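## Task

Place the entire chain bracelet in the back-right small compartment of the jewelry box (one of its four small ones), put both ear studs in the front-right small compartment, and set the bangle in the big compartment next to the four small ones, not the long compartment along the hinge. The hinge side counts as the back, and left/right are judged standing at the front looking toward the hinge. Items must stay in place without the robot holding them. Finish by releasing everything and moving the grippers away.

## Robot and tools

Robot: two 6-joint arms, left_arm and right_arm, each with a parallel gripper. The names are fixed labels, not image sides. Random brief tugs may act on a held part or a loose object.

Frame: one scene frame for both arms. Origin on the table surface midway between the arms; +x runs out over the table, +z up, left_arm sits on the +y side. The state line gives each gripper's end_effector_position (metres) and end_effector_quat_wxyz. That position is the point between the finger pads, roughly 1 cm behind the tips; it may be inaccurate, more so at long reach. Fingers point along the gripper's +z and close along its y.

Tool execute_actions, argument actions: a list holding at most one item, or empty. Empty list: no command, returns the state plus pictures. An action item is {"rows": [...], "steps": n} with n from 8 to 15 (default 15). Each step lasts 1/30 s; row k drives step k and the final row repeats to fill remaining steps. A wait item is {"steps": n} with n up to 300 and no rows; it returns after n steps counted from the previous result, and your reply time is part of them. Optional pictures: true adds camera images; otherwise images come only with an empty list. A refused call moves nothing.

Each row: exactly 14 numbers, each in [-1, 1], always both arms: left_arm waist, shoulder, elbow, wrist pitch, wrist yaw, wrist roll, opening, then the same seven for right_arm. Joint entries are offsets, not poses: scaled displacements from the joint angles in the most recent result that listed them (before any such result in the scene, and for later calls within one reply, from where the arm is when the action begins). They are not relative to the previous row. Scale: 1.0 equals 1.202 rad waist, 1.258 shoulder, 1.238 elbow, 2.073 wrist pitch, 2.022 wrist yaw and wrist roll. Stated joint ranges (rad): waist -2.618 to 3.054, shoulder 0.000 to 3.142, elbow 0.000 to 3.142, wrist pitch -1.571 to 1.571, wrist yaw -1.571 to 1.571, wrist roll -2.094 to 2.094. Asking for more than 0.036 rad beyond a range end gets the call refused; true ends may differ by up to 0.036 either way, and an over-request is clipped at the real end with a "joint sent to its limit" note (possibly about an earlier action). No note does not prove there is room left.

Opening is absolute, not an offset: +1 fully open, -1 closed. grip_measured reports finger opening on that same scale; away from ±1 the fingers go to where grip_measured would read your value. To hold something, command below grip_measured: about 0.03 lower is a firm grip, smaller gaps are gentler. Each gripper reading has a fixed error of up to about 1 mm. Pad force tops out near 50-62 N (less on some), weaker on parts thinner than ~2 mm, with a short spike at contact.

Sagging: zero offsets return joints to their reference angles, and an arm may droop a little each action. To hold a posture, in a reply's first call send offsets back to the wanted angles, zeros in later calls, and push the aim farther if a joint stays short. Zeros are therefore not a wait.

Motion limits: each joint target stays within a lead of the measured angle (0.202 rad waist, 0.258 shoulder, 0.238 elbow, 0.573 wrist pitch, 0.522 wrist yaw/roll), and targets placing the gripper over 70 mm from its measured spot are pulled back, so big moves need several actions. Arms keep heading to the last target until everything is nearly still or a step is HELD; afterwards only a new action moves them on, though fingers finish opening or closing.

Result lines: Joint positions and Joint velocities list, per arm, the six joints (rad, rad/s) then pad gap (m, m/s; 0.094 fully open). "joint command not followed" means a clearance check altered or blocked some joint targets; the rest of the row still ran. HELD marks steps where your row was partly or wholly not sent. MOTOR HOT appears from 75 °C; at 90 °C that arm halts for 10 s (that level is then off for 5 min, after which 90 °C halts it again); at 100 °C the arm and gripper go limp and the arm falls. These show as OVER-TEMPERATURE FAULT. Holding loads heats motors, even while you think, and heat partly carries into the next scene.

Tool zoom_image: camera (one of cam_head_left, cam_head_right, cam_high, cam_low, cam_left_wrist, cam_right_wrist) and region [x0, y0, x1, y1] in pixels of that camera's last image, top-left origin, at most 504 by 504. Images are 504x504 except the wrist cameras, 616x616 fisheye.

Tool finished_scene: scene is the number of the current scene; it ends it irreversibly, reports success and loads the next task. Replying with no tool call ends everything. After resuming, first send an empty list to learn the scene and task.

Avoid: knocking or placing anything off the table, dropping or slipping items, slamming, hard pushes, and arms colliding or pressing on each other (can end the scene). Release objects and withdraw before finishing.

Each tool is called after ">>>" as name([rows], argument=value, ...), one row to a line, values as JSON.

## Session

>>> execute_actions(actions=[])

Scene clock: 0.00 s of 5600.00 s.
left_arm: end_effector_position=(+0.2848, +0.5137, +0.1159) grip_measured=+1.000 end_effector_quat_wxyz=(+0.009, +0.269, +0.962, -0.051) | right_arm: end_effector_position=(+0.1521, -0.0317, +0.3019) grip_measured=+1.000 end_effector_quat_wxyz=(+0.386, -0.358, +0.581, +0.620)
Joint positions: left_arm=[ 0.308  1.939  1.693 -1.382  0.085  1.051  0.094] | right_arm=[ 0.518  1.014  0.527  0.614 -1.002  0.567  0.094]
Joint velocities: left_arm=[-0.002 -0.012  0.017  0.037  0.051 -0.007  0.   ] | right_arm=[-0.002 -0.002  0.032 -0.037 -0.022 -0.022  0.   ]
Motor temperatures (°C, as the motors report them): left_arm=[28 26 26 26 26 25] | right_arm=[28 28 27 26 26 25]

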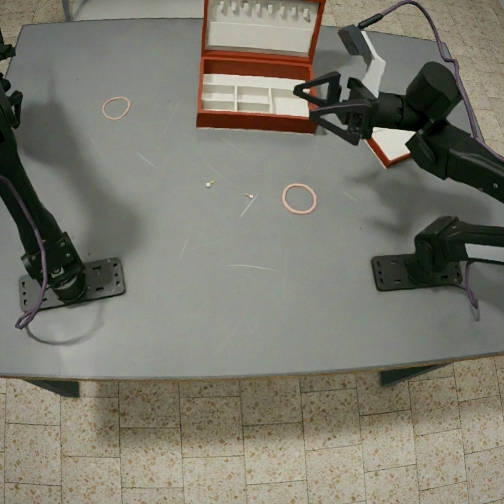

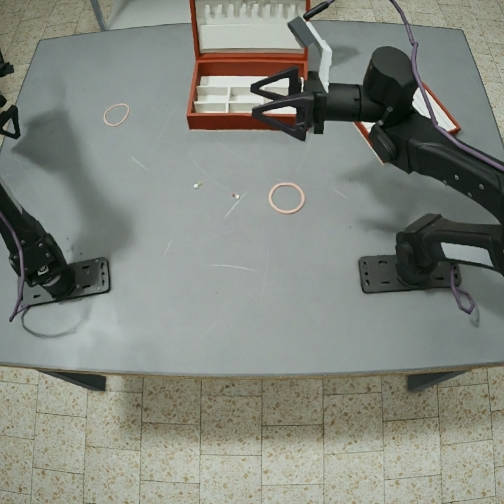

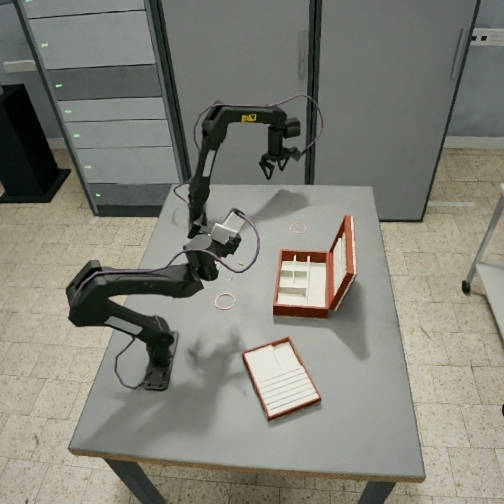

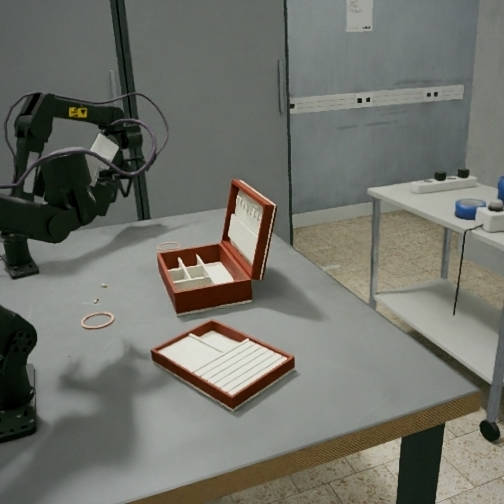

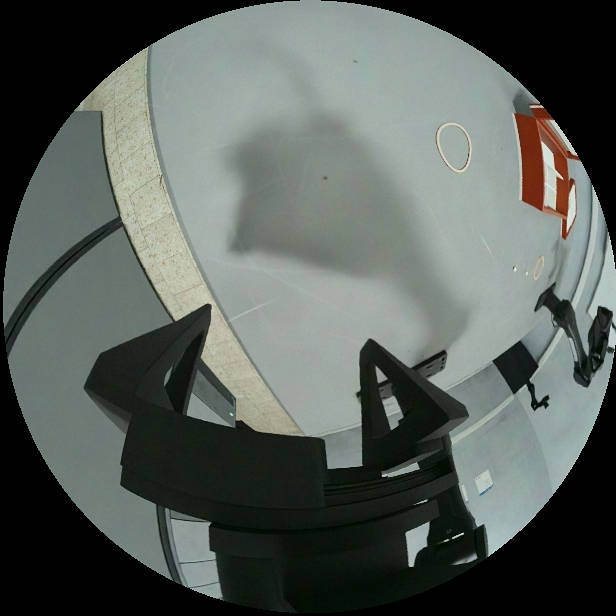

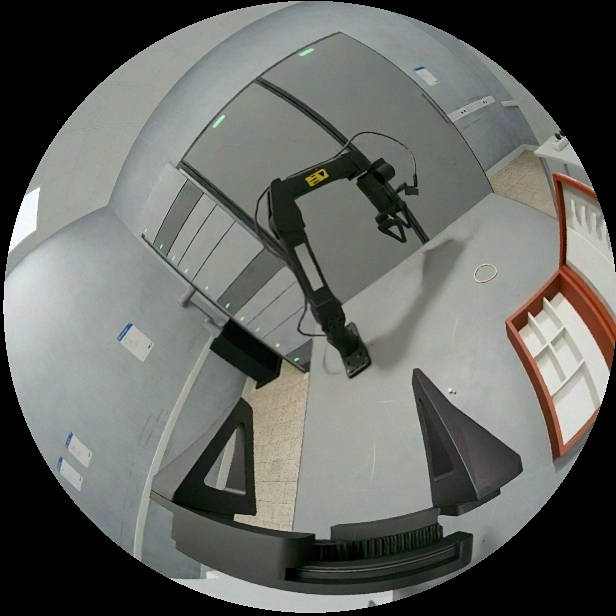

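>>> zoom_image(camera="cam_head_left", region=[180, 150, 340, 230])

>>> zoom_image(camera="cam_head_left", region=[80, 40, 340, 150])

Region (180, 150, 340, 230) of cam_head_left's 504x504 image, scaled by 3.150, with more detail than that image has.

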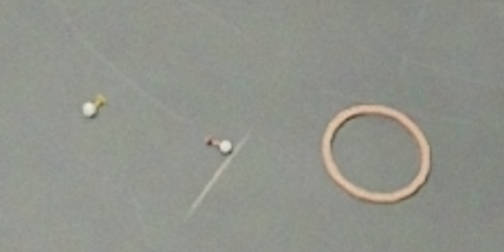

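Region (80, 40, 340, 150) of cam_head_left's 504x504 image, scaled by 1.938, with more detail than that image has; it fills the top 213 rows of this view, and the rest is white.

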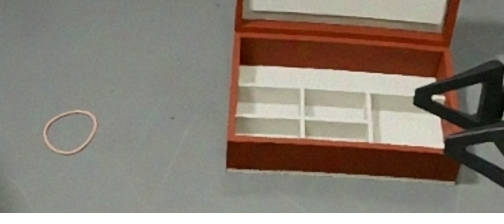

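>>> execute_actions([
  {"rows":[[-0.4975,0,-0.05,0.198,-0.042,-0.52,1,0.22,0.3,0.445,-0.776,0.496,-0.28,-0.6]]},
])

>>> execute_actions([
  {"steps":25},
])

Scene clock: 2.03 s of 5600.00 s.
left_arm: end_effector_position=(+0.3776, +0.4363, +0.1114) grip_measured=+1.000 end_effector_quat_wxyz=(+0.098, +0.143, +0.985, +0.027) | right_arm: end_effector_position=(+0.2285, +0.0528, +0.2364) grip_measured=-0.583 end_effector_quat_wxyz=(+0.381, -0.371, +0.744, +0.404)
Joint positions: left_arm=[ 0.002  1.937  1.656 -1.086  0.015  0.484  0.094] | right_arm=[ 0.776  1.393  0.977 -0.017 -0.421  0.165  0.02 ]
Joint velocities: left_arm=[-1.702  0.022  0.012  0.769 -0.125 -2.454  0.   ] | right_arm=[ 0.325  0.862  1.604 -2.938  2.791 -0.96  -0.029]
Motor temperatures (°C, as the motors report them): left_arm=[28 26 26 26 26 25] | right_arm=[28 28 28 26 26 25]
Steps of this call (steps 1 to 54: nothing new was sent; steps 55 to 61: the first 7 steps of this action). Readings (joint positions):
55: left_arm=[0.293 1.938 1.683 -1.349 0.068 0.984] | right_arm=[0.545 1.036 0.555 0.552 -0.945 0.503]
56: left_arm=[0.265 1.937 1.675 -1.294 0.050 0.904] | right_arm=[0.597 1.091 0.615 0.474 -0.870 0.431]
58: left_arm=[0.175 1.937 1.659 -1.191 0.029 0.739] | right_arm=[0.695 1.228 0.753 0.312 -0.714 0.310]
61: the state above

Scene clock: 2.87 s of 5600.00 s.
left_arm: end_effector_position=(+0.4102, +0.3153, +0.1185) grip_measured=+1.000 end_effector_quat_wxyz=(+0.156, +0.050, +0.986, -0.011) | right_arm: end_effector_position=(+0.1779, -0.1022, +0.1097) grip_measured=-0.597 end_effector_quat_wxyz=(+0.105, -0.395, +0.911, +0.053)
Joint positions: left_arm=[-0.286  1.937  1.656 -0.975  0.009  0.008  0.094] | right_arm=[ 0.783  1.407  1.057 -0.986 -0.012  0.009  0.019]
Joint velocities: left_arm=[-0.012  0.002 -0.002 -0.022  0.022 -0.037  0.   ] | right_arm=[-0.002 -0.017 -0.002  0.007  0.051 -0.051 -0.   ]
Motor temperatures (°C, as the motors report them): left_arm=[28 27 26 26 26 25] | right_arm=[28 28 28 26 26 25]
Kept back: nothing.
Steps of this call (steps 1 to 8: the last 8 steps of your previous action; steps 9 to 25: the robot went on to your last target). Readings (joint positions):
1: left_arm=[-0.059 1.937 1.656 -1.060 0.013 0.403] | right_arm=[0.783 1.411 1.019 -0.117 -0.337 0.134]
2: left_arm=[-0.122 1.937 1.656 -1.038 0.011 0.335] | right_arm=[0.783 1.413 1.041 -0.209 -0.274 0.111]
4: left_arm=[-0.242 1.937 1.656 -1.005 0.010 0.218] | right_arm=[0.783 1.408 1.056 -0.378 -0.189 0.081]
8: left_arm=[-0.346 1.937 1.656 -0.980 0.021 0.095] | right_arm=[0.783 1.407 1.057 -0.711 -0.089 0.043]
25: the state above

>>> execute_actions([
  {"rows":[[0,0.056,-0.08,0,0,0,1,0,0.196,0.03,0,0,0,-0.6]]},
])

>>> execute_actions([
  {"steps":12},
], pictures=true)

Scene clock: 3.27 s of 5600.00 s.
left_arm: end_effector_position=(+0.3865, +0.3174, +0.0646) grip_measured=+1.000 end_effector_quat_wxyz=(+0.084, +0.049, +0.995, -0.008) | right_arm: end_effector_position=(+0.1776, -0.1028, +0.0444) grip_measured=-0.597 end_effector_quat_wxyz=(-0.004, -0.397, +0.918, +0.004)
Joint positions: left_arm=[-0.286  2.002  1.567 -0.967  0.009  0.007  0.094] | right_arm=[ 0.783  1.683  1.086 -0.978 -0.011  0.008  0.019]
Joint velocities: left_arm=[-0.017  0.256 -0.178 -0.081  0.037 -0.095  0.   ] | right_arm=[-0.007  0.159 -0.066 -0.037 -0.037  0.022 -0.002]
Motor temperatures (°C, as the motors report them): left_arm=[28 27 26 26 26 25] | right_arm=[28 28 28 26 26 25]
Steps of this call (steps 1 to 5: the robot went on to your last target; steps 6 to 12: the first 7 steps of this action). Readings (joint positions):
6: left_arm=[-0.286 1.939 1.644 -0.966 0.009 0.007] | right_arm=[0.783 1.436 1.067 -0.999 -0.011 0.008]
7: left_arm=[-0.286 1.942 1.628 -0.959 0.009 0.007] | right_arm=[0.783 1.488 1.085 -0.999 -0.011 0.008]
9: left_arm=[-0.286 1.964 1.597 -0.960 0.009 0.007] | right_arm=[0.783 1.604 1.094 -0.976 -0.011 0.008]
12: the state above

Scene clock: 3.67 s of 5600.00 s.
left_arm: end_effector_position=(+0.3825, +0.3178, +0.0587) grip_measured=+1.000 end_effector_quat_wxyz=(+0.073, +0.049, +0.996, -0.008) | right_arm: end_effector_position=(+0.1770, -0.1034, +0.0467) grip_measured=-0.597 end_effector_quat_wxyz=(-0.003, -0.397, +0.918, +0.005)
Joint positions: left_arm=[-0.286  2.012  1.561 -0.973  0.009  0.007  0.094] | right_arm=[ 0.783  1.674  1.086 -0.983 -0.011  0.008  0.019]
Joint velocities: left_arm=[-0.002 -0.002 -0.007 -0.007  0.051 -0.037  0.   ] | right_arm=[-0.012  0.002 -0.007  0.022 -0.007  0.037  0.001]
Motor temperatures (°C, as the motors report them): left_arm=[28 27 26 26 26 25] | right_arm=[28 28 28 26 26 25]
Kept back: nothing.
Steps of this call (steps 1 to 8: the last 8 steps of your previous action; steps 9 to 12: the robot went on to your last target). Readings (joint positions):
1: left_arm=[-0.286 2.009 1.563 -0.970 0.009 0.007] | right_arm=[0.783 1.685 1.086 -0.981 -0.011 0.008]
2: left_arm=[-0.286 2.012 1.561 -0.972 0.009 0.007] | right_arm=[0.783 1.681 1.086 -0.983 -0.011 0.008]
4: left_arm=[-0.286 2.012 1.561 -0.973 0.009 0.007] | right_arm=[0.783 1.676 1.086 -0.983 -0.011 0.008]
8: left_arm=[-0.286 2.012 1.561 -0.973 0.009 0.007] | right_arm=[0.783 1.674 1.086 -0.983 -0.011 0.008]
12: the state above

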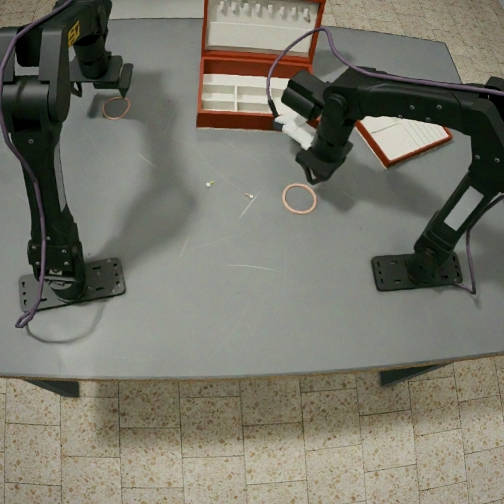

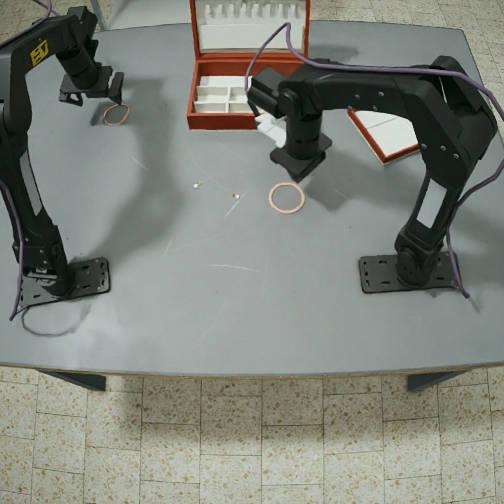

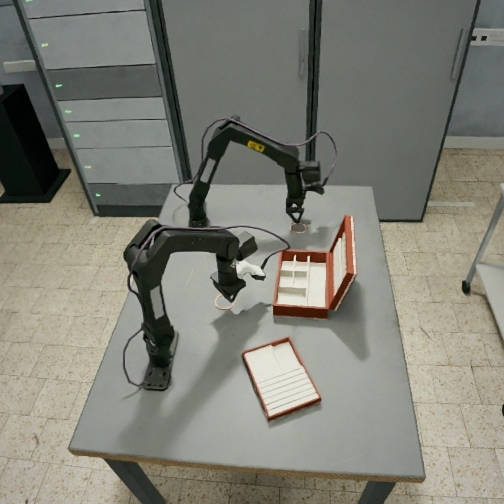

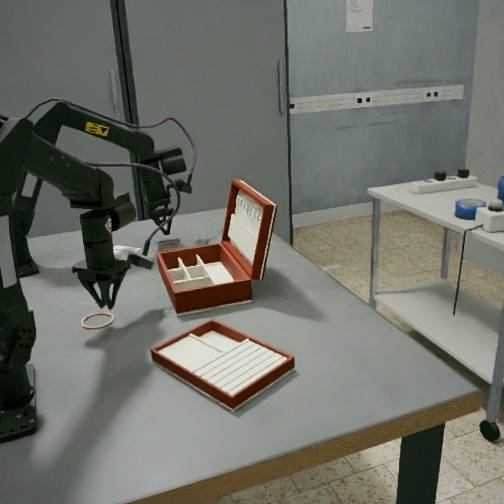

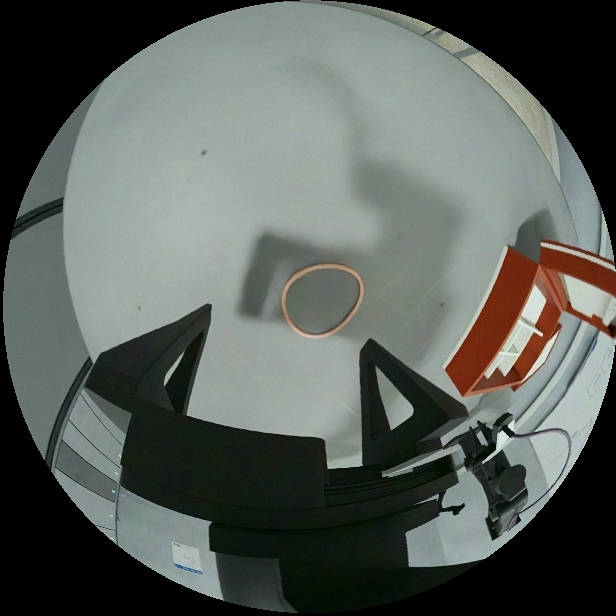

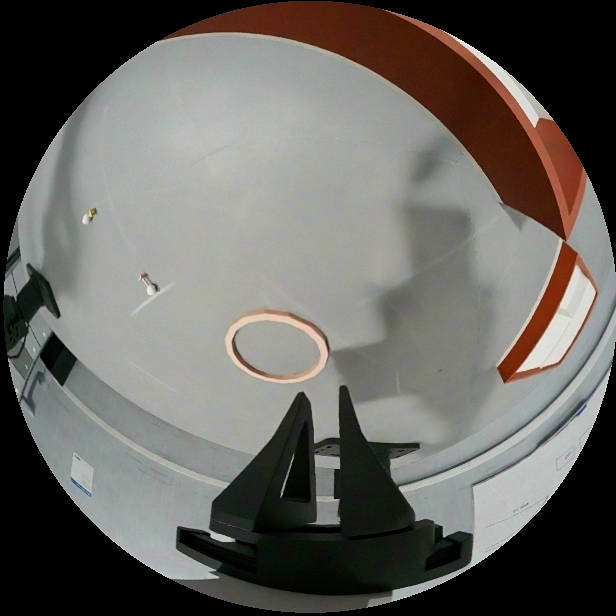

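>>> execute_actions([
  {"rows":[[-0.045,-0.02,-0.117,0.052,0,0,1,0,0.012,-0.079,0.054,0,0,-0.6]]},
])

>>> execute_actions([
  {"steps":12},
], pictures=true)

Scene clock: 4.53 s of 5600.00 s.
left_arm: end_effector_position=(+0.3561, +0.2986, +0.0312) grip_measured=+1.000 end_effector_quat_wxyz=(+0.050, +0.077, +0.996, -0.007) | right_arm: end_effector_position=(+0.1664, -0.1149, +0.0216) grip_measured=-0.597 end_effector_quat_wxyz=(-0.019, -0.397, +0.918, -0.002)
Joint positions: left_arm=[-0.342  1.991  1.423 -0.901  0.008  0.007  0.094] | right_arm=[ 0.783  1.689  0.993 -0.912 -0.011  0.008  0.019]
Joint velocities: left_arm=[-0.11  -0.012 -0.037  0.066 -0.066 -0.066  0.   ] | right_arm=[-0.002  0.007 -0.042  0.139  0.066  0.007  0.001]
Motor temperatures (°C, as the motors report them): left_arm=[28 27 26 26 26 25] | right_arm=[28 28 28 26 26 25]
Steps of this call (steps 1 to 15: the robot went on to your last target; steps 16 to 19: nothing new was sent; steps 20 to 26: the first 7 steps of this action). Readings (joint positions):
20: left_arm=[-0.290 2.005 1.537 -0.944 0.008 0.007] | right_arm=[0.783 1.674 1.072 -0.964 -0.011 0.008]
21: left_arm=[-0.297 1.995 1.503 -0.917 0.008 0.007] | right_arm=[0.783 1.673 1.053 -0.939 -0.011 0.008]
23: left_arm=[-0.319 1.991 1.453 -0.904 0.008 0.007] | right_arm=[0.783 1.681 1.015 -0.919 -0.011 0.008]
26: the state above

Scene clock: 4.93 s of 5600.00 s.
left_arm: end_effector_position=(+0.3630, +0.2968, +0.0321) grip_measured=+1.000 end_effector_quat_wxyz=(+0.065, +0.078, +0.995, -0.008) | right_arm: end_effector_position=(+0.1707, -0.1103, +0.0213) grip_measured=-0.597 end_effector_quat_wxyz=(-0.008, -0.397, +0.918, +0.003)
Joint positions: left_arm=[-0.344  1.991  1.423 -0.873  0.008  0.007  0.094] | right_arm=[ 0.783  1.689  0.993 -0.886 -0.011  0.008  0.019]
Joint velocities: left_arm=[ 0.002  0.002 -0.022 -0.007 -0.051 -0.007  0.   ] | right_arm=[ 0.002  0.007 -0.027 -0.066 -0.007 -0.066 -0.   ]
Motor temperatures (°C, as the motors report them): left_arm=[28 27 26 26 26 25] | right_arm=[28 28 28 26 26 25]
Kept back: nothing.
Steps of this call (steps 1 to 8: the last 8 steps of your previous action; steps 9 to 12: the robot went on to your last target). Readings (joint positions):
1: left_arm=[-0.344 1.991 1.423 -0.898 0.008 0.007] | right_arm=[0.783 1.689 0.993 -0.910 -0.011 0.008]
2: left_arm=[-0.344 1.991 1.423 -0.893 0.008 0.007] | right_arm=[0.783 1.689 0.993 -0.905 -0.011 0.008]
4: left_arm=[-0.344 1.991 1.423 -0.883 0.008 0.007] | right_arm=[0.783 1.689 0.993 -0.897 -0.011 0.008]
8: left_arm=[-0.344 1.991 1.423 -0.875 0.008 0.007] | right_arm=[0.783 1.689 0.993 -0.890 -0.011 0.008]
12: the state above

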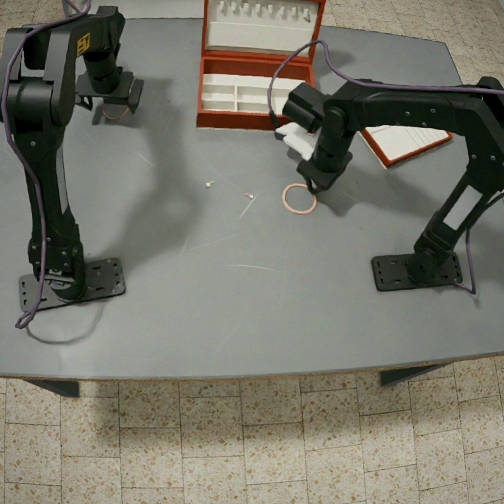

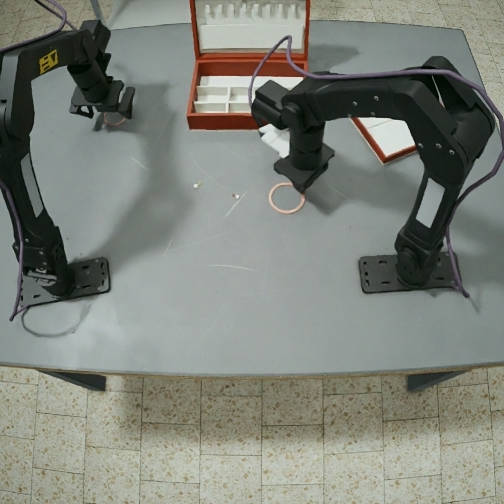

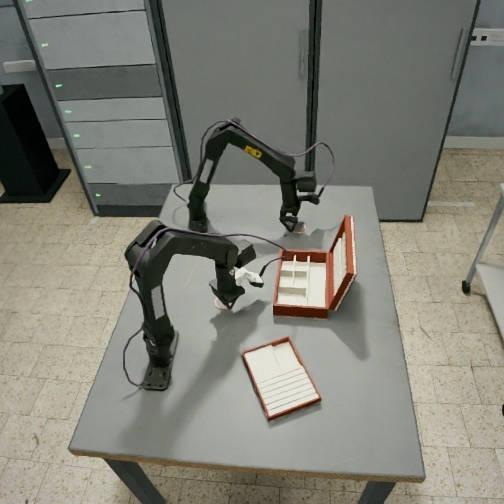

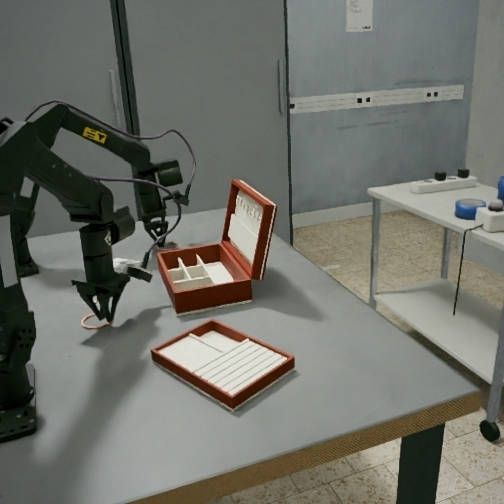

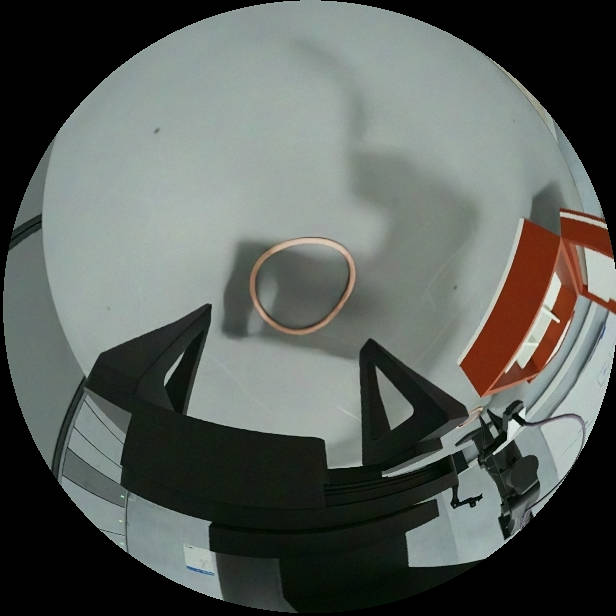

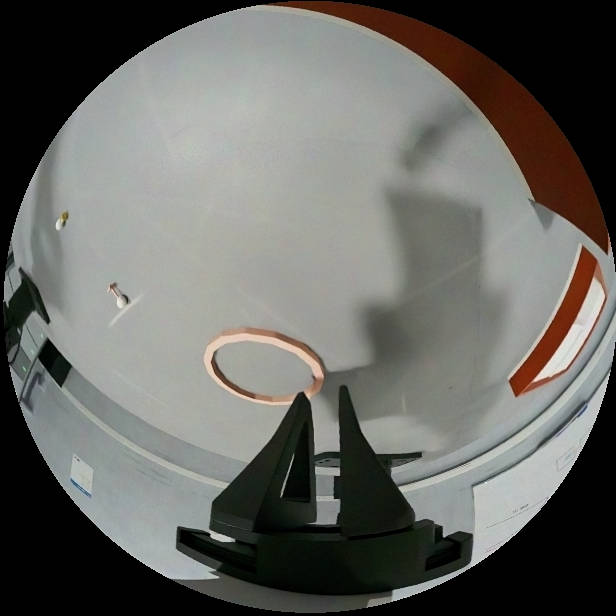

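>>> execute_actions([
  {"rows":[[0,0.015,0,0.02,0,0,1,0.02,0,0,0,0,0,-0.6],[0,0.03,0,0.02,0,0,1,0.02,0,0,0,0,0,-0.6],[0,0.04,0,0.02,0,0,1,0.02,0.02,0,0,0,0,-0.6],[0,0.05,0,0.02,0,0,1,0.02,0.04,0,0,0,0,-0.6]]},
])

>>> execute_actions([
  {"steps":12},
], pictures=true)

Scene clock: 5.53 s of 5600.00 s.
left_arm: end_effector_position=(+0.3664, +0.2963, +0.0166) grip_measured=+1.000 end_effector_quat_wxyz=(+0.058, +0.078, +0.995, -0.008) | right_arm: end_effector_position=(+0.1649, -0.1097, +0.0120) grip_measured=-0.597 end_effector_quat_wxyz=(-0.024, -0.405, +0.914, -0.005)
Joint positions: left_arm=[-0.344  2.034  1.423 -0.842  0.008  0.007  0.094] | right_arm=[ 0.8    1.726  0.993 -0.885 -0.011  0.008  0.019]
Joint velocities: left_arm=[-0.022  0.232  0.022 -0.022  0.051  0.007  0.   ] | right_arm=[ 0.007  0.242  0.012 -0.007 -0.037  0.007 -0.   ]
Motor temperatures (°C, as the motors report them): left_arm=[28 27 26 26 26 25] | right_arm=[28 28 28 26 26 25]
Steps of this call (steps 1 to 11: the robot went on to your last target; steps 12 to 18: the first 7 steps of this action). Readings (joint positions):
12: left_arm=[-0.344 1.991 1.423 -0.868 0.008 0.007] | right_arm=[0.785 1.689 0.993 -0.885 -0.011 0.008]
13: left_arm=[-0.344 1.993 1.423 -0.862 0.008 0.007] | right_arm=[0.788 1.689 0.993 -0.885 -0.011 0.008]
15: left_arm=[-0.344 2.006 1.423 -0.850 0.008 0.007] | right_arm=[0.796 1.697 0.993 -0.885 -0.011 0.008]
18: the state above

Scene clock: 5.93 s of 5600.00 s.
left_arm: end_effector_position=(+0.3672, +0.2959, +0.0143) grip_measured=+1.000 end_effector_quat_wxyz=(+0.058, +0.078, +0.995, -0.008) | right_arm: end_effector_position=(+0.1641, -0.1106, +0.0094) grip_measured=-0.597 end_effector_quat_wxyz=(-0.028, -0.405, +0.914, -0.007)
Joint positions: left_arm=[-0.344  2.041  1.423 -0.836  0.007  0.007  0.094] | right_arm=[ 0.8    1.736  0.993 -0.885 -0.011  0.008  0.019]
Joint velocities: left_arm=[ 0.007  0.002 -0.002  0.007  0.081 -0.095  0.   ] | right_arm=[-0.012  0.002  0.007 -0.007  0.051  0.007  0.   ]
Motor temperatures (°C, as the motors report them): left_arm=[28 27 26 26 26 25] | right_arm=[28 29 28 26 26 25]
Kept back: nothing.
Steps of this call (steps 1 to 8: the last 8 steps of your previous action; steps 9 to 12: the robot went on to your last target). Readings (joint positions):
1: left_arm=[-0.344 2.041 1.423 -0.842 0.008 0.007] | right_arm=[0.800 1.732 0.993 -0.885 -0.011 0.008]
2: left_arm=[-0.344 2.041 1.423 -0.840 0.007 0.007] | right_arm=[0.800 1.735 0.993 -0.885 -0.011 0.008]
4: left_arm=[-0.344 2.041 1.423 -0.837 0.007 0.007] | right_arm=[0.800 1.736 0.993 -0.885 -0.011 0.008]
8: left_arm=[-0.344 2.041 1.423 -0.836 0.007 0.007] | right_arm=[0.800 1.736 0.993 -0.885 -0.011 0.008]
12: the state above

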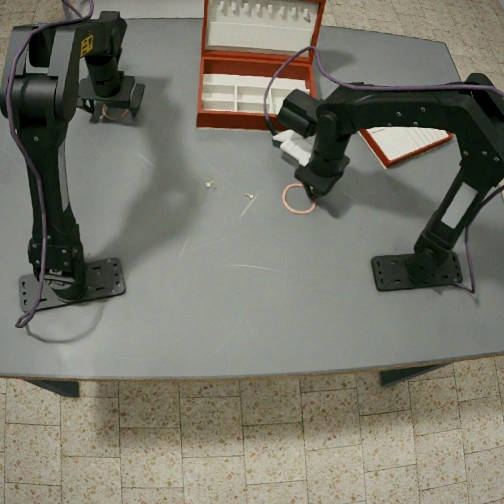

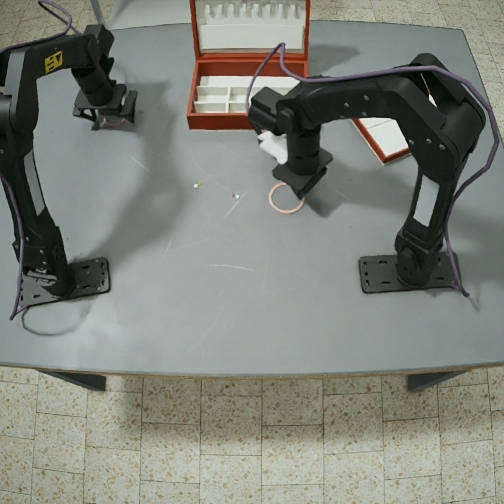

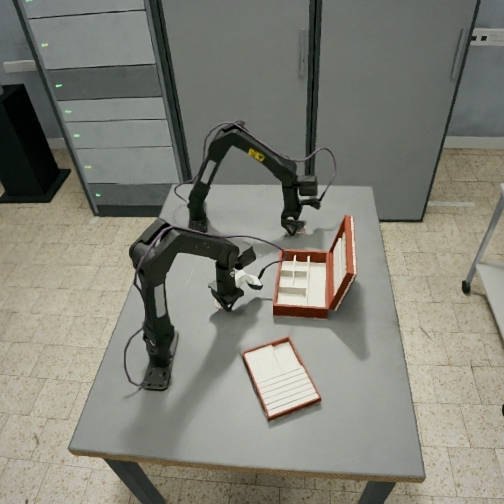

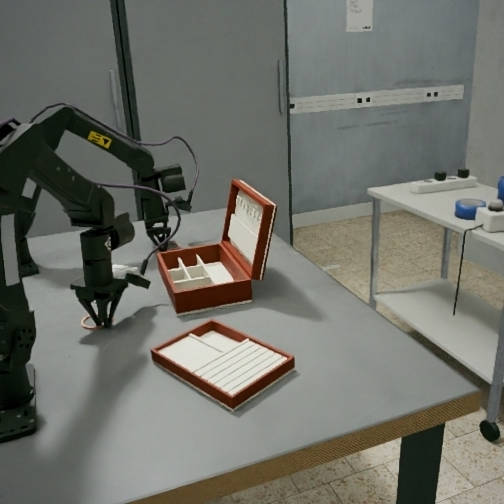

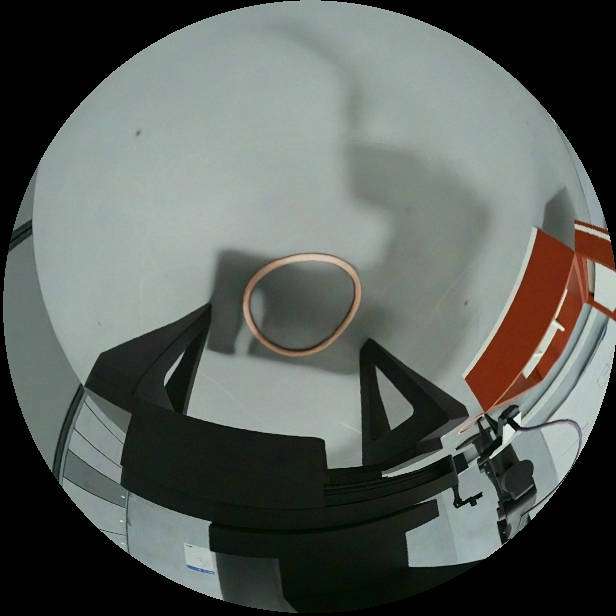

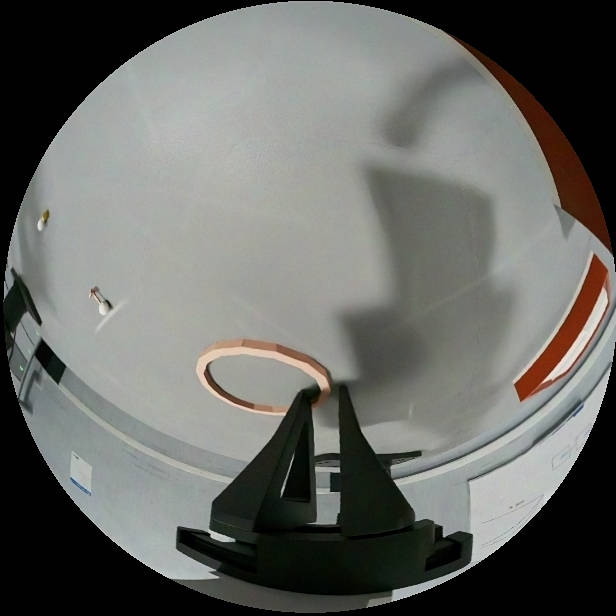

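>>> execute_actions([
  {"rows":[[0,-0.03,0,0,0,0,1,0,-0.035,0,0,0,0,-0.6],[0,-0.03,0,0,0,0,1,0,-0.035,0,0,0,0,-0.6],[0,-0.03,0,0,0,0,1,0,-0.035,0,0,0,0,-0.6],[0,-0.03,0,0.04,0,0,1,0,-0.035,0,0.03,0,0,-0.6]]},
])

>>> execute_actions([
  {"rows":[[0,0.02,0,0,0,0,1,0,0.02,0,0,0,0,-0.6],[0,0.04,0,0,0,0,1,0,0.04,0,0,0,0,-0.6],[0,0.05,0,0,0,0,1,0,0.04,0,0,0,0,-0.6]]},
])

>>> execute_actions([
  {"steps":10},
], pictures=true)

Scene clock: 6.63 s of 5600.00 s.
left_arm: end_effector_position=(+0.3798, +0.2940, +0.0241) grip_measured=+1.000 end_effector_quat_wxyz=(+0.090, +0.078, +0.993, -0.010) | right_arm: end_effector_position=(+0.1703, -0.1036, +0.0155) grip_measured=-0.597 end_effector_quat_wxyz=(-0.005, -0.405, +0.914, +0.004)
Joint positions: left_arm=[-0.344  2.02   1.423 -0.792  0.007  0.007  0.094] | right_arm=[ 0.8    1.711  0.993 -0.858 -0.011  0.008  0.019]
Joint velocities: left_arm=[ 0.012 -0.056 -0.017  0.271 -0.11  -0.007  0.   ] | right_arm=[-0.002 -0.017  0.007  0.168  0.007 -0.007 -0.   ]
Motor temperatures (°C, as the motors report them): left_arm=[28 27 26 26 26 25] | right_arm=[28 29 28 26 26 25]
Steps of this call (steps 1 to 14: the robot went on to your last target; steps 15 to 21: the first 7 steps of this action). Readings (joint positions):
15: left_arm=[-0.344 2.038 1.423 -0.836 0.007 0.007] | right_arm=[0.800 1.734 0.993 -0.885 -0.011 0.008]
16: left_arm=[-0.344 2.036 1.423 -0.837 0.007 0.007] | right_arm=[0.800 1.729 0.993 -0.886 -0.011 0.008]
18: left_arm=[-0.344 2.027 1.423 -0.830 0.007 0.007] | right_arm=[0.800 1.718 0.993 -0.881 -0.011 0.008]
21: the state above

Scene clock: 7.13 s of 5600.00 s.
left_arm: end_effector_position=(+0.3868, +0.2923, +0.0145) grip_measured=+1.000 end_effector_quat_wxyz=(+0.096, +0.080, +0.992, -0.010) | right_arm: end_effector_position=(+0.1722, -0.1015, +0.0084) grip_measured=-0.597 end_effector_quat_wxyz=(-0.008, -0.405, +0.914, +0.003)
Joint positions: left_arm=[-0.346  2.049  1.425 -0.753  0.006  0.008  0.094] | right_arm=[ 0.8    1.74   0.995 -0.837 -0.011  0.008  0.019]
Joint velocities: left_arm=[-0.012  0.022 -0.012 -0.051  0.007 -0.037  0.   ] | right_arm=[ 0.002  0.002 -0.002 -0.007  0.051  0.037 -0.   ]
Motor temperatures (°C, as the motors report them): left_arm=[28 28 26 26 26 25] | right_arm=[28 29 28 26 26 25]
Steps of this call (steps 1 to 8: the last 8 steps of your previous action; steps 9 to 15: the first 7 steps of this action, its rows measured from where the robot was after step 8). Readings (joint positions):
8: left_arm=[-0.344 2.018 1.423 -0.762 0.007 0.007] | right_arm=[0.800 1.711 0.993 -0.840 -0.011 0.008]
9: left_arm=[-0.344 2.018 1.423 -0.762 0.007 0.007] | right_arm=[0.800 1.713 0.993 -0.840 -0.011 0.008]
10: left_arm=[-0.344 2.022 1.423 -0.762 0.007 0.007] | right_arm=[0.800 1.719 0.993 -0.840 -0.011 0.008]
12: left_arm=[-0.344 2.037 1.423 -0.758 0.007 0.007] | right_arm=[0.800 1.738 0.993 -0.840 -0.011 0.008]
15: the state above

Scene clock: 7.47 s of 5600.00 s.
left_arm: end_effector_position=(+0.3870, +0.2920, +0.0144) grip_measured=+1.000 end_effector_quat_wxyz=(+0.096, +0.080, +0.992, -0.010) | right_arm: end_effector_position=(+0.1722, -0.1015, +0.0084) grip_measured=-0.597 end_effector_quat_wxyz=(-0.008, -0.405, +0.914, +0.003)
Joint positions: left_arm=[-0.347  2.05   1.425 -0.752  0.007  0.008  0.094] | right_arm=[ 0.8    1.74   0.995 -0.837 -0.011  0.008  0.019]
Joint velocities: left_arm=[-0.017 -0.002 -0.007  0.022  0.007 -0.022  0.   ] | right_arm=[-0.002  0.007  0.022  0.051 -0.066  0.037  0.001]
Motor temperatures (°C, as the motors report them): left_arm=[28 28 26 26 26 25] | right_arm=[28 29 28 26 26 25]
Kept back: nothing.
Steps of this call (steps 1 to 8: the last 8 steps of your previous action; steps 9 to 10: the robot went on to your last target). Readings (joint positions):
1: left_arm=[-0.347 2.050 1.425 -0.753 0.007 0.008] | right_arm=[0.800 1.740 0.995 -0.837 -0.011 0.008]
2: left_arm=[-0.347 2.050 1.425 -0.753 0.007 0.008] | right_arm=[0.800 1.740 0.995 -0.837 -0.011 0.008]
4: left_arm=[-0.347 2.050 1.425 -0.752 0.007 0.008] | right_arm=[0.800 1.740 0.995 -0.837 -0.011 0.008]
8: left_arm=[-0.347 2.050 1.425 -0.752 0.007 0.008] | right_arm=[0.800 1.740 0.995 -0.837 -0.011 0.008]
10: the state above

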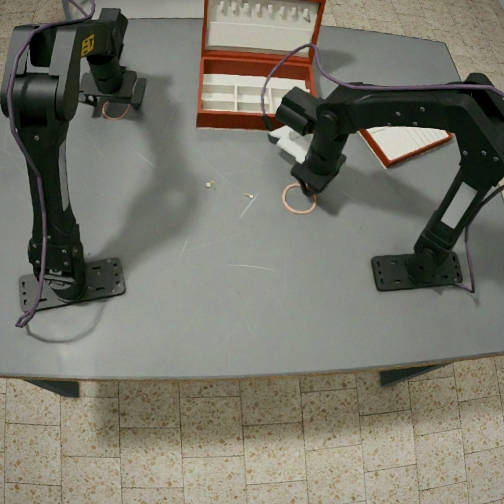

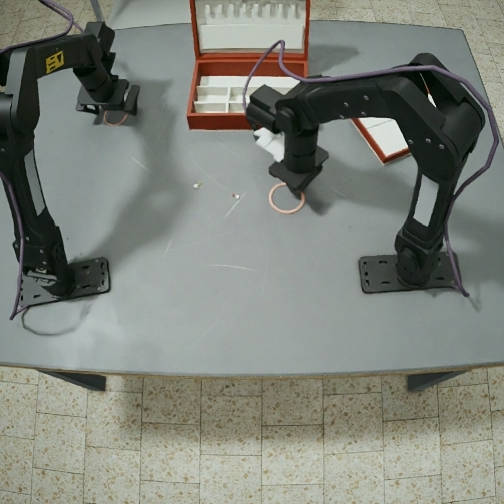

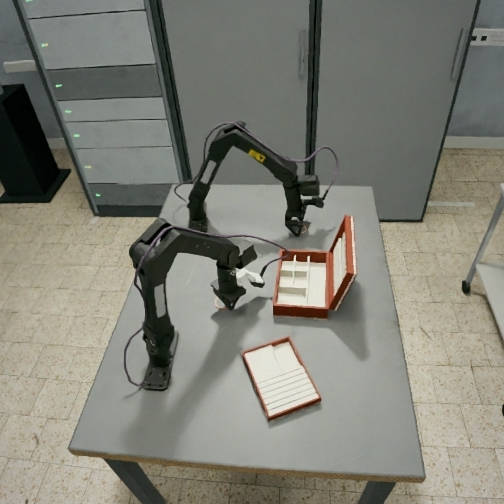

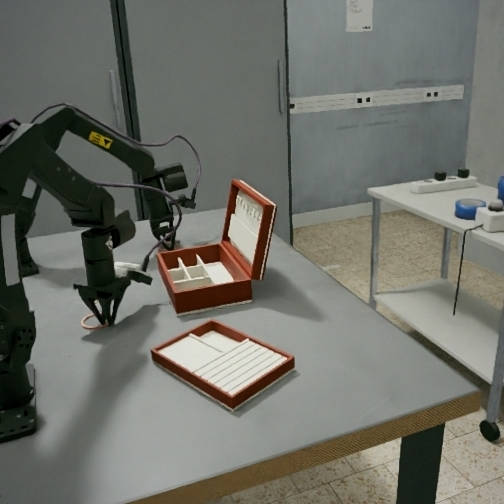

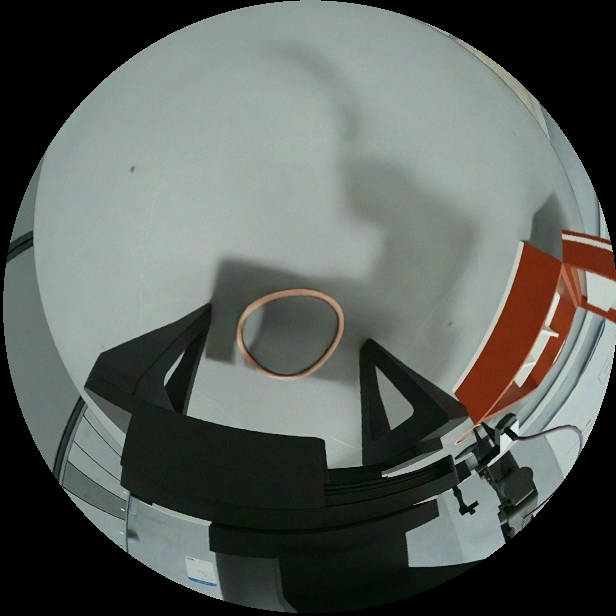

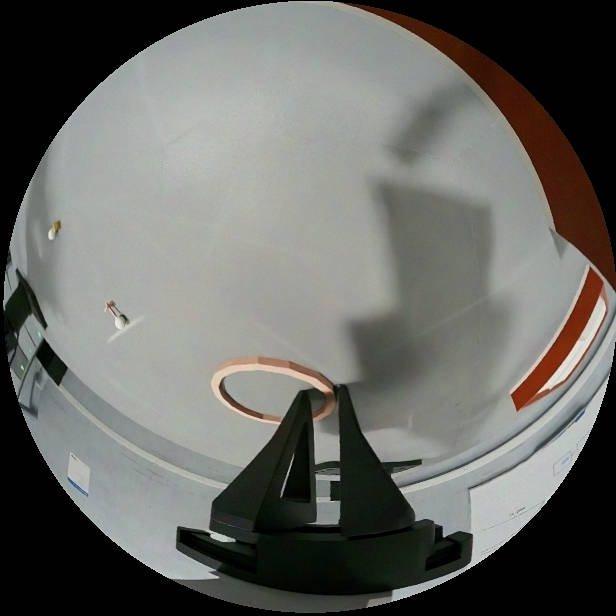

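Good. Close.

>>> execute_actions([
  {"rows":[[0,0.015,0,0,0,0,0.8,0,0,0,0,0,0,-0.65],[0,0.015,0,0,0,0,0.65,0,0,0,0,0,0,-0.7],[0,0.015,0,0,0,0,0.5,0,0,0,0,0,0,-0.74],[0,0.015,0,0,0,0,0.4,0,0,0,0,0,0,-0.78],[0,0.015,0,0,0,0,0.3,0,0,0,0,0,0,-0.82],[0,0.015,0,0,0,0,0.2,0,0,0,0,0,0,-0.85],[0,0.015,0,0,0,0,0.1,0,0,0,0,0,0,-0.88],[0,0.015,0,0,0,0,0,0,0,0,0,0,0,-0.9],[0,0.015,0,0,0,0,-0.1,0,0,0,0,0,0,-0.92],[0,0.015,0,0,0,0,-0.2,0,0,0,0,0,0,-0.94],[0,0.015,0,0,0,0,-0.3,0,0,0,0,0,0,-0.94],[0,0.015,0,0,0,0,-0.4,0,0,0,0,0,0,-0.94],[0,0.015,0,0,0,0,-0.5,0,0,0,0,0,0,-0.94],[0,0.015,0,0,0,0,-0.6,0,0,0,0,0,0,-0.94]]},
])

>>> execute_actions([
  {"rows":[[0,0.015,0,0,0,0,-0.65,0,0,0,0,0,0,-0.94],[0,0.015,0,0,0,0,-0.7,0,0,0,0,0,0,-0.94],[0,0.015,0,0,0,0,-0.75,0,0,0,0,0,0,-0.94],[0,0.015,0,0,0,0,-0.8,0,0,0,0,0,0,-0.94],[0,0.015,0,0,0,0,-0.85,0,0,0,0,0,0,-0.94],[0,0.015,0,0,0,0,-0.9,0,0,0,0,0,0,-0.94],[0,0.015,0,0,0,0,-0.95,0,0,0,0,0,0,-0.94]]},
])

>>> execute_actions([
  {"steps":10},
], pictures=true)

Scene clock: 8.57 s of 5600.00 s.
left_arm: end_effector_position=(+0.3881, +0.2925, +0.0146) grip_measured=+0.148 end_effector_quat_wxyz=(+0.098, +0.080, +0.992, -0.009) | right_arm: end_effector_position=(+0.1740, -0.1032, +0.0084) grip_measured=-0.864 end_effector_quat_wxyz=(-0.005, -0.405, +0.914, -0.004)
Joint positions: left_arm=[-0.346  2.05   1.425 -0.748  0.004  0.008  0.054] | right_arm=[ 0.8    1.74   0.995 -0.837  0.003  0.008  0.006]
Joint velocities: left_arm=[ 0.002 -0.007 -0.002  0.037 -0.037 -0.022 -0.093] | right_arm=[ 0.002 -0.007 -0.012 -0.007  0.022  0.007 -0.025]
Motor temperatures (°C, as the motors report them): left_arm=[28 28 26 26 26 25] | right_arm=[28 29 28 26 26 25]
Steps of this call (steps 1 to 15: the robot went on to your last target; steps 16 to 26: nothing new was sent; steps 27 to 33: the first 7 steps of this action). Readings (joint positions):
27: left_arm=[-0.347 2.050 1.425 -0.752 0.005 0.008] | right_arm=[0.800 1.740 0.995 -0.837 -0.009 0.008]
28: left_arm=[-0.346 2.050 1.425 -0.751 0.004 0.008] | right_arm=[0.800 1.740 0.995 -0.837 -0.005 0.008]
30: left_arm=[-0.346 2.050 1.425 -0.749 0.004 0.008] | right_arm=[0.800 1.740 0.995 -0.837 0.000 0.008]
33: the state above

Scene clock: 9.07 s of 5600.00 s.
left_arm: end_effector_position=(+0.3887, +0.2924, +0.0147) grip_measured=-0.922 end_effector_quat_wxyz=(+0.099, +0.080, +0.992, -0.009) | right_arm: end_effector_position=(+0.1741, -0.1033, +0.0084) grip_measured=-0.931 end_effector_quat_wxyz=(-0.005, -0.405, +0.914, -0.004)
Joint positions: left_arm=[-0.346  2.05   1.425 -0.746  0.004  0.008  0.004] | right_arm=[ 0.8    1.74   0.995 -0.837  0.004  0.008  0.003]
Joint velocities: left_arm=[ 0.007 -0.007  0.027  0.066 -0.007  0.022 -0.038] | right_arm=[-0.007 -0.007 -0.012  0.037  0.022 -0.095  0.   ]
Motor temperatures (°C, as the motors report them): left_arm=[28 28 26 26 26 25] | right_arm=[28 29 28 26 26 25]
Steps of this call (steps 1 to 8: the last 8 steps of your previous action; steps 9 to 15: the first 7 steps of this action, its rows measured from where the robot was after step 8). Readings (joint positions):
8: left_arm=[-0.346 2.050 1.425 -0.748 0.004 0.008] | right_arm=[0.800 1.740 0.995 -0.837 0.003 0.008]
9: left_arm=[-0.346 2.050 1.425 -0.747 0.004 0.008] | right_arm=[0.800 1.740 0.995 -0.837 0.004 0.008]
10: left_arm=[-0.346 2.050 1.425 -0.747 0.004 0.008] | right_arm=[0.800 1.740 0.995 -0.837 0.004 0.008]
12: left_arm=[-0.346 2.050 1.425 -0.746 0.004 0.008] | right_arm=[0.800 1.740 0.995 -0.837 0.004 0.008]
15: the state above

Scene clock: 9.40 s of 5600.00 s.
left_arm: end_effector_position=(+0.3890, +0.2920, +0.0163) grip_measured=-0.947 end_effector_quat_wxyz=(+0.101, +0.080, +0.992, -0.010) | right_arm: end_effector_position=(+0.1741, -0.1033, +0.0084) grip_measured=-0.931 end_effector_quat_wxyz=(-0.005, -0.405, +0.914, -0.004)
Joint positions: left_arm=[-0.346  2.046  1.425 -0.746  0.006  0.008  0.002] | right_arm=[ 0.8    1.74   0.995 -0.837  0.004  0.008  0.003]
Joint velocities: left_arm=[-0.027 -0.007 -0.002 -0.066 -0.022 -0.066  0.   ] | right_arm=[ 0.012  0.012 -0.017 -0.007 -0.081  0.066 -0.   ]
Motor temperatures (°C, as the motors report them): left_arm=[28 28 26 26 26 25] | right_arm=[28 29 28 26 26 25]
Kept back: nothing.
Steps of this call (steps 1 to 8: the last 8 steps of your previous action; steps 9 to 10: the robot went on to your last target). Readings (joint positions):
1: left_arm=[-0.346 2.049 1.425 -0.746 0.006 0.008] | right_arm=[0.800 1.740 0.995 -0.837 0.004 0.008]
2: left_arm=[-0.346 2.046 1.425 -0.746 0.006 0.008] | right_arm=[0.800 1.740 0.995 -0.837 0.004 0.008]
4: left_arm=[-0.346 2.046 1.425 -0.746 0.006 0.008] | right_arm=[0.800 1.740 0.995 -0.837 0.004 0.008]
8: left_arm=[-0.346 2.046 1.425 -0.746 0.006 0.008] | right_arm=[0.800 1.740 0.995 -0.837 0.004 0.008]
10: the state above

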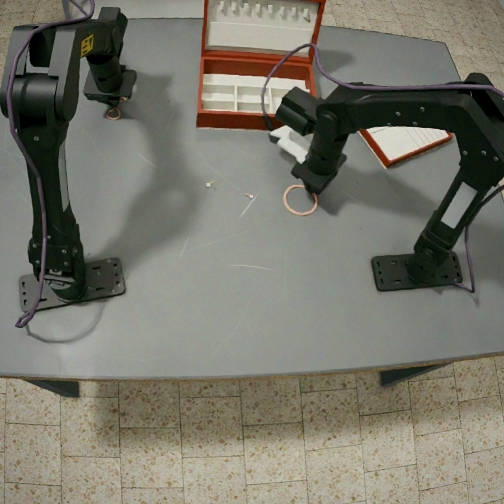

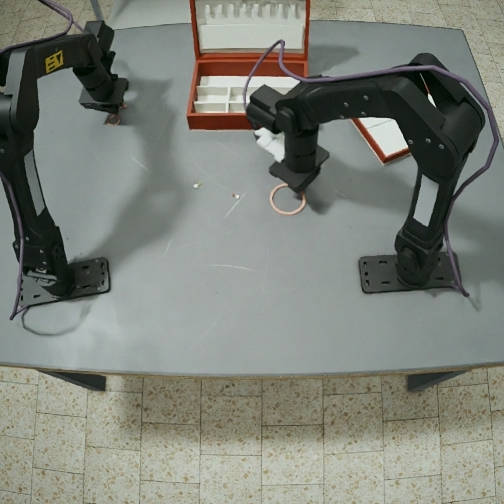

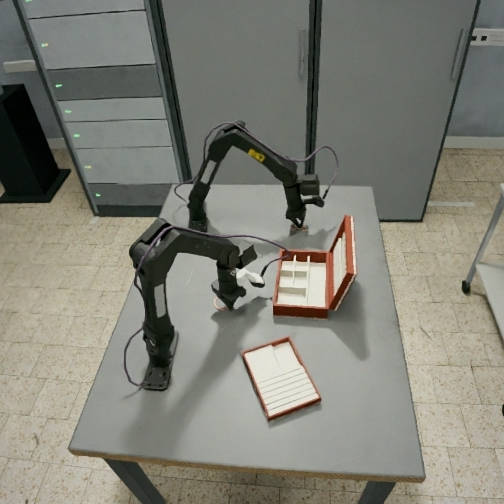

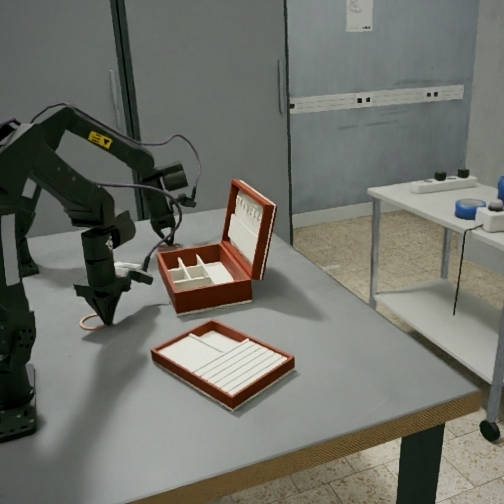

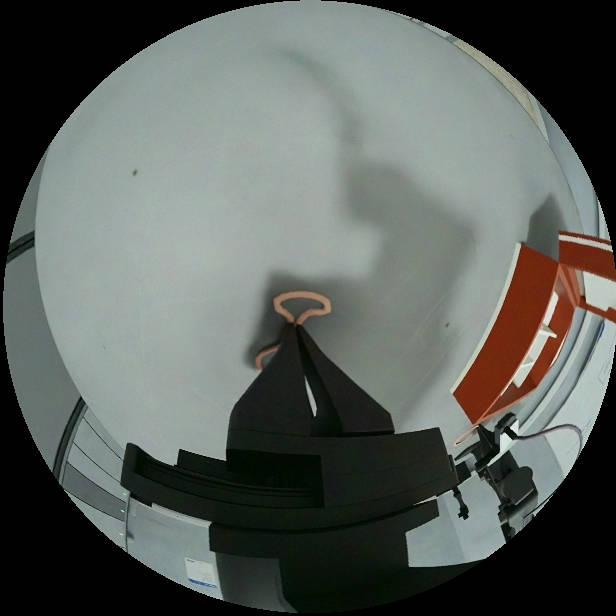

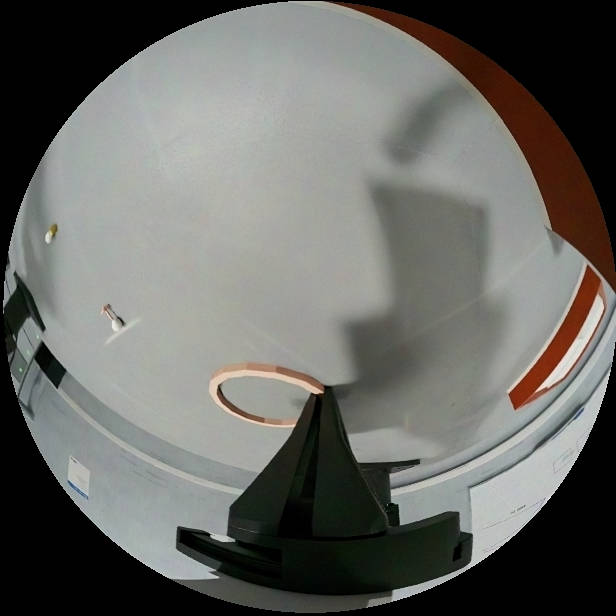

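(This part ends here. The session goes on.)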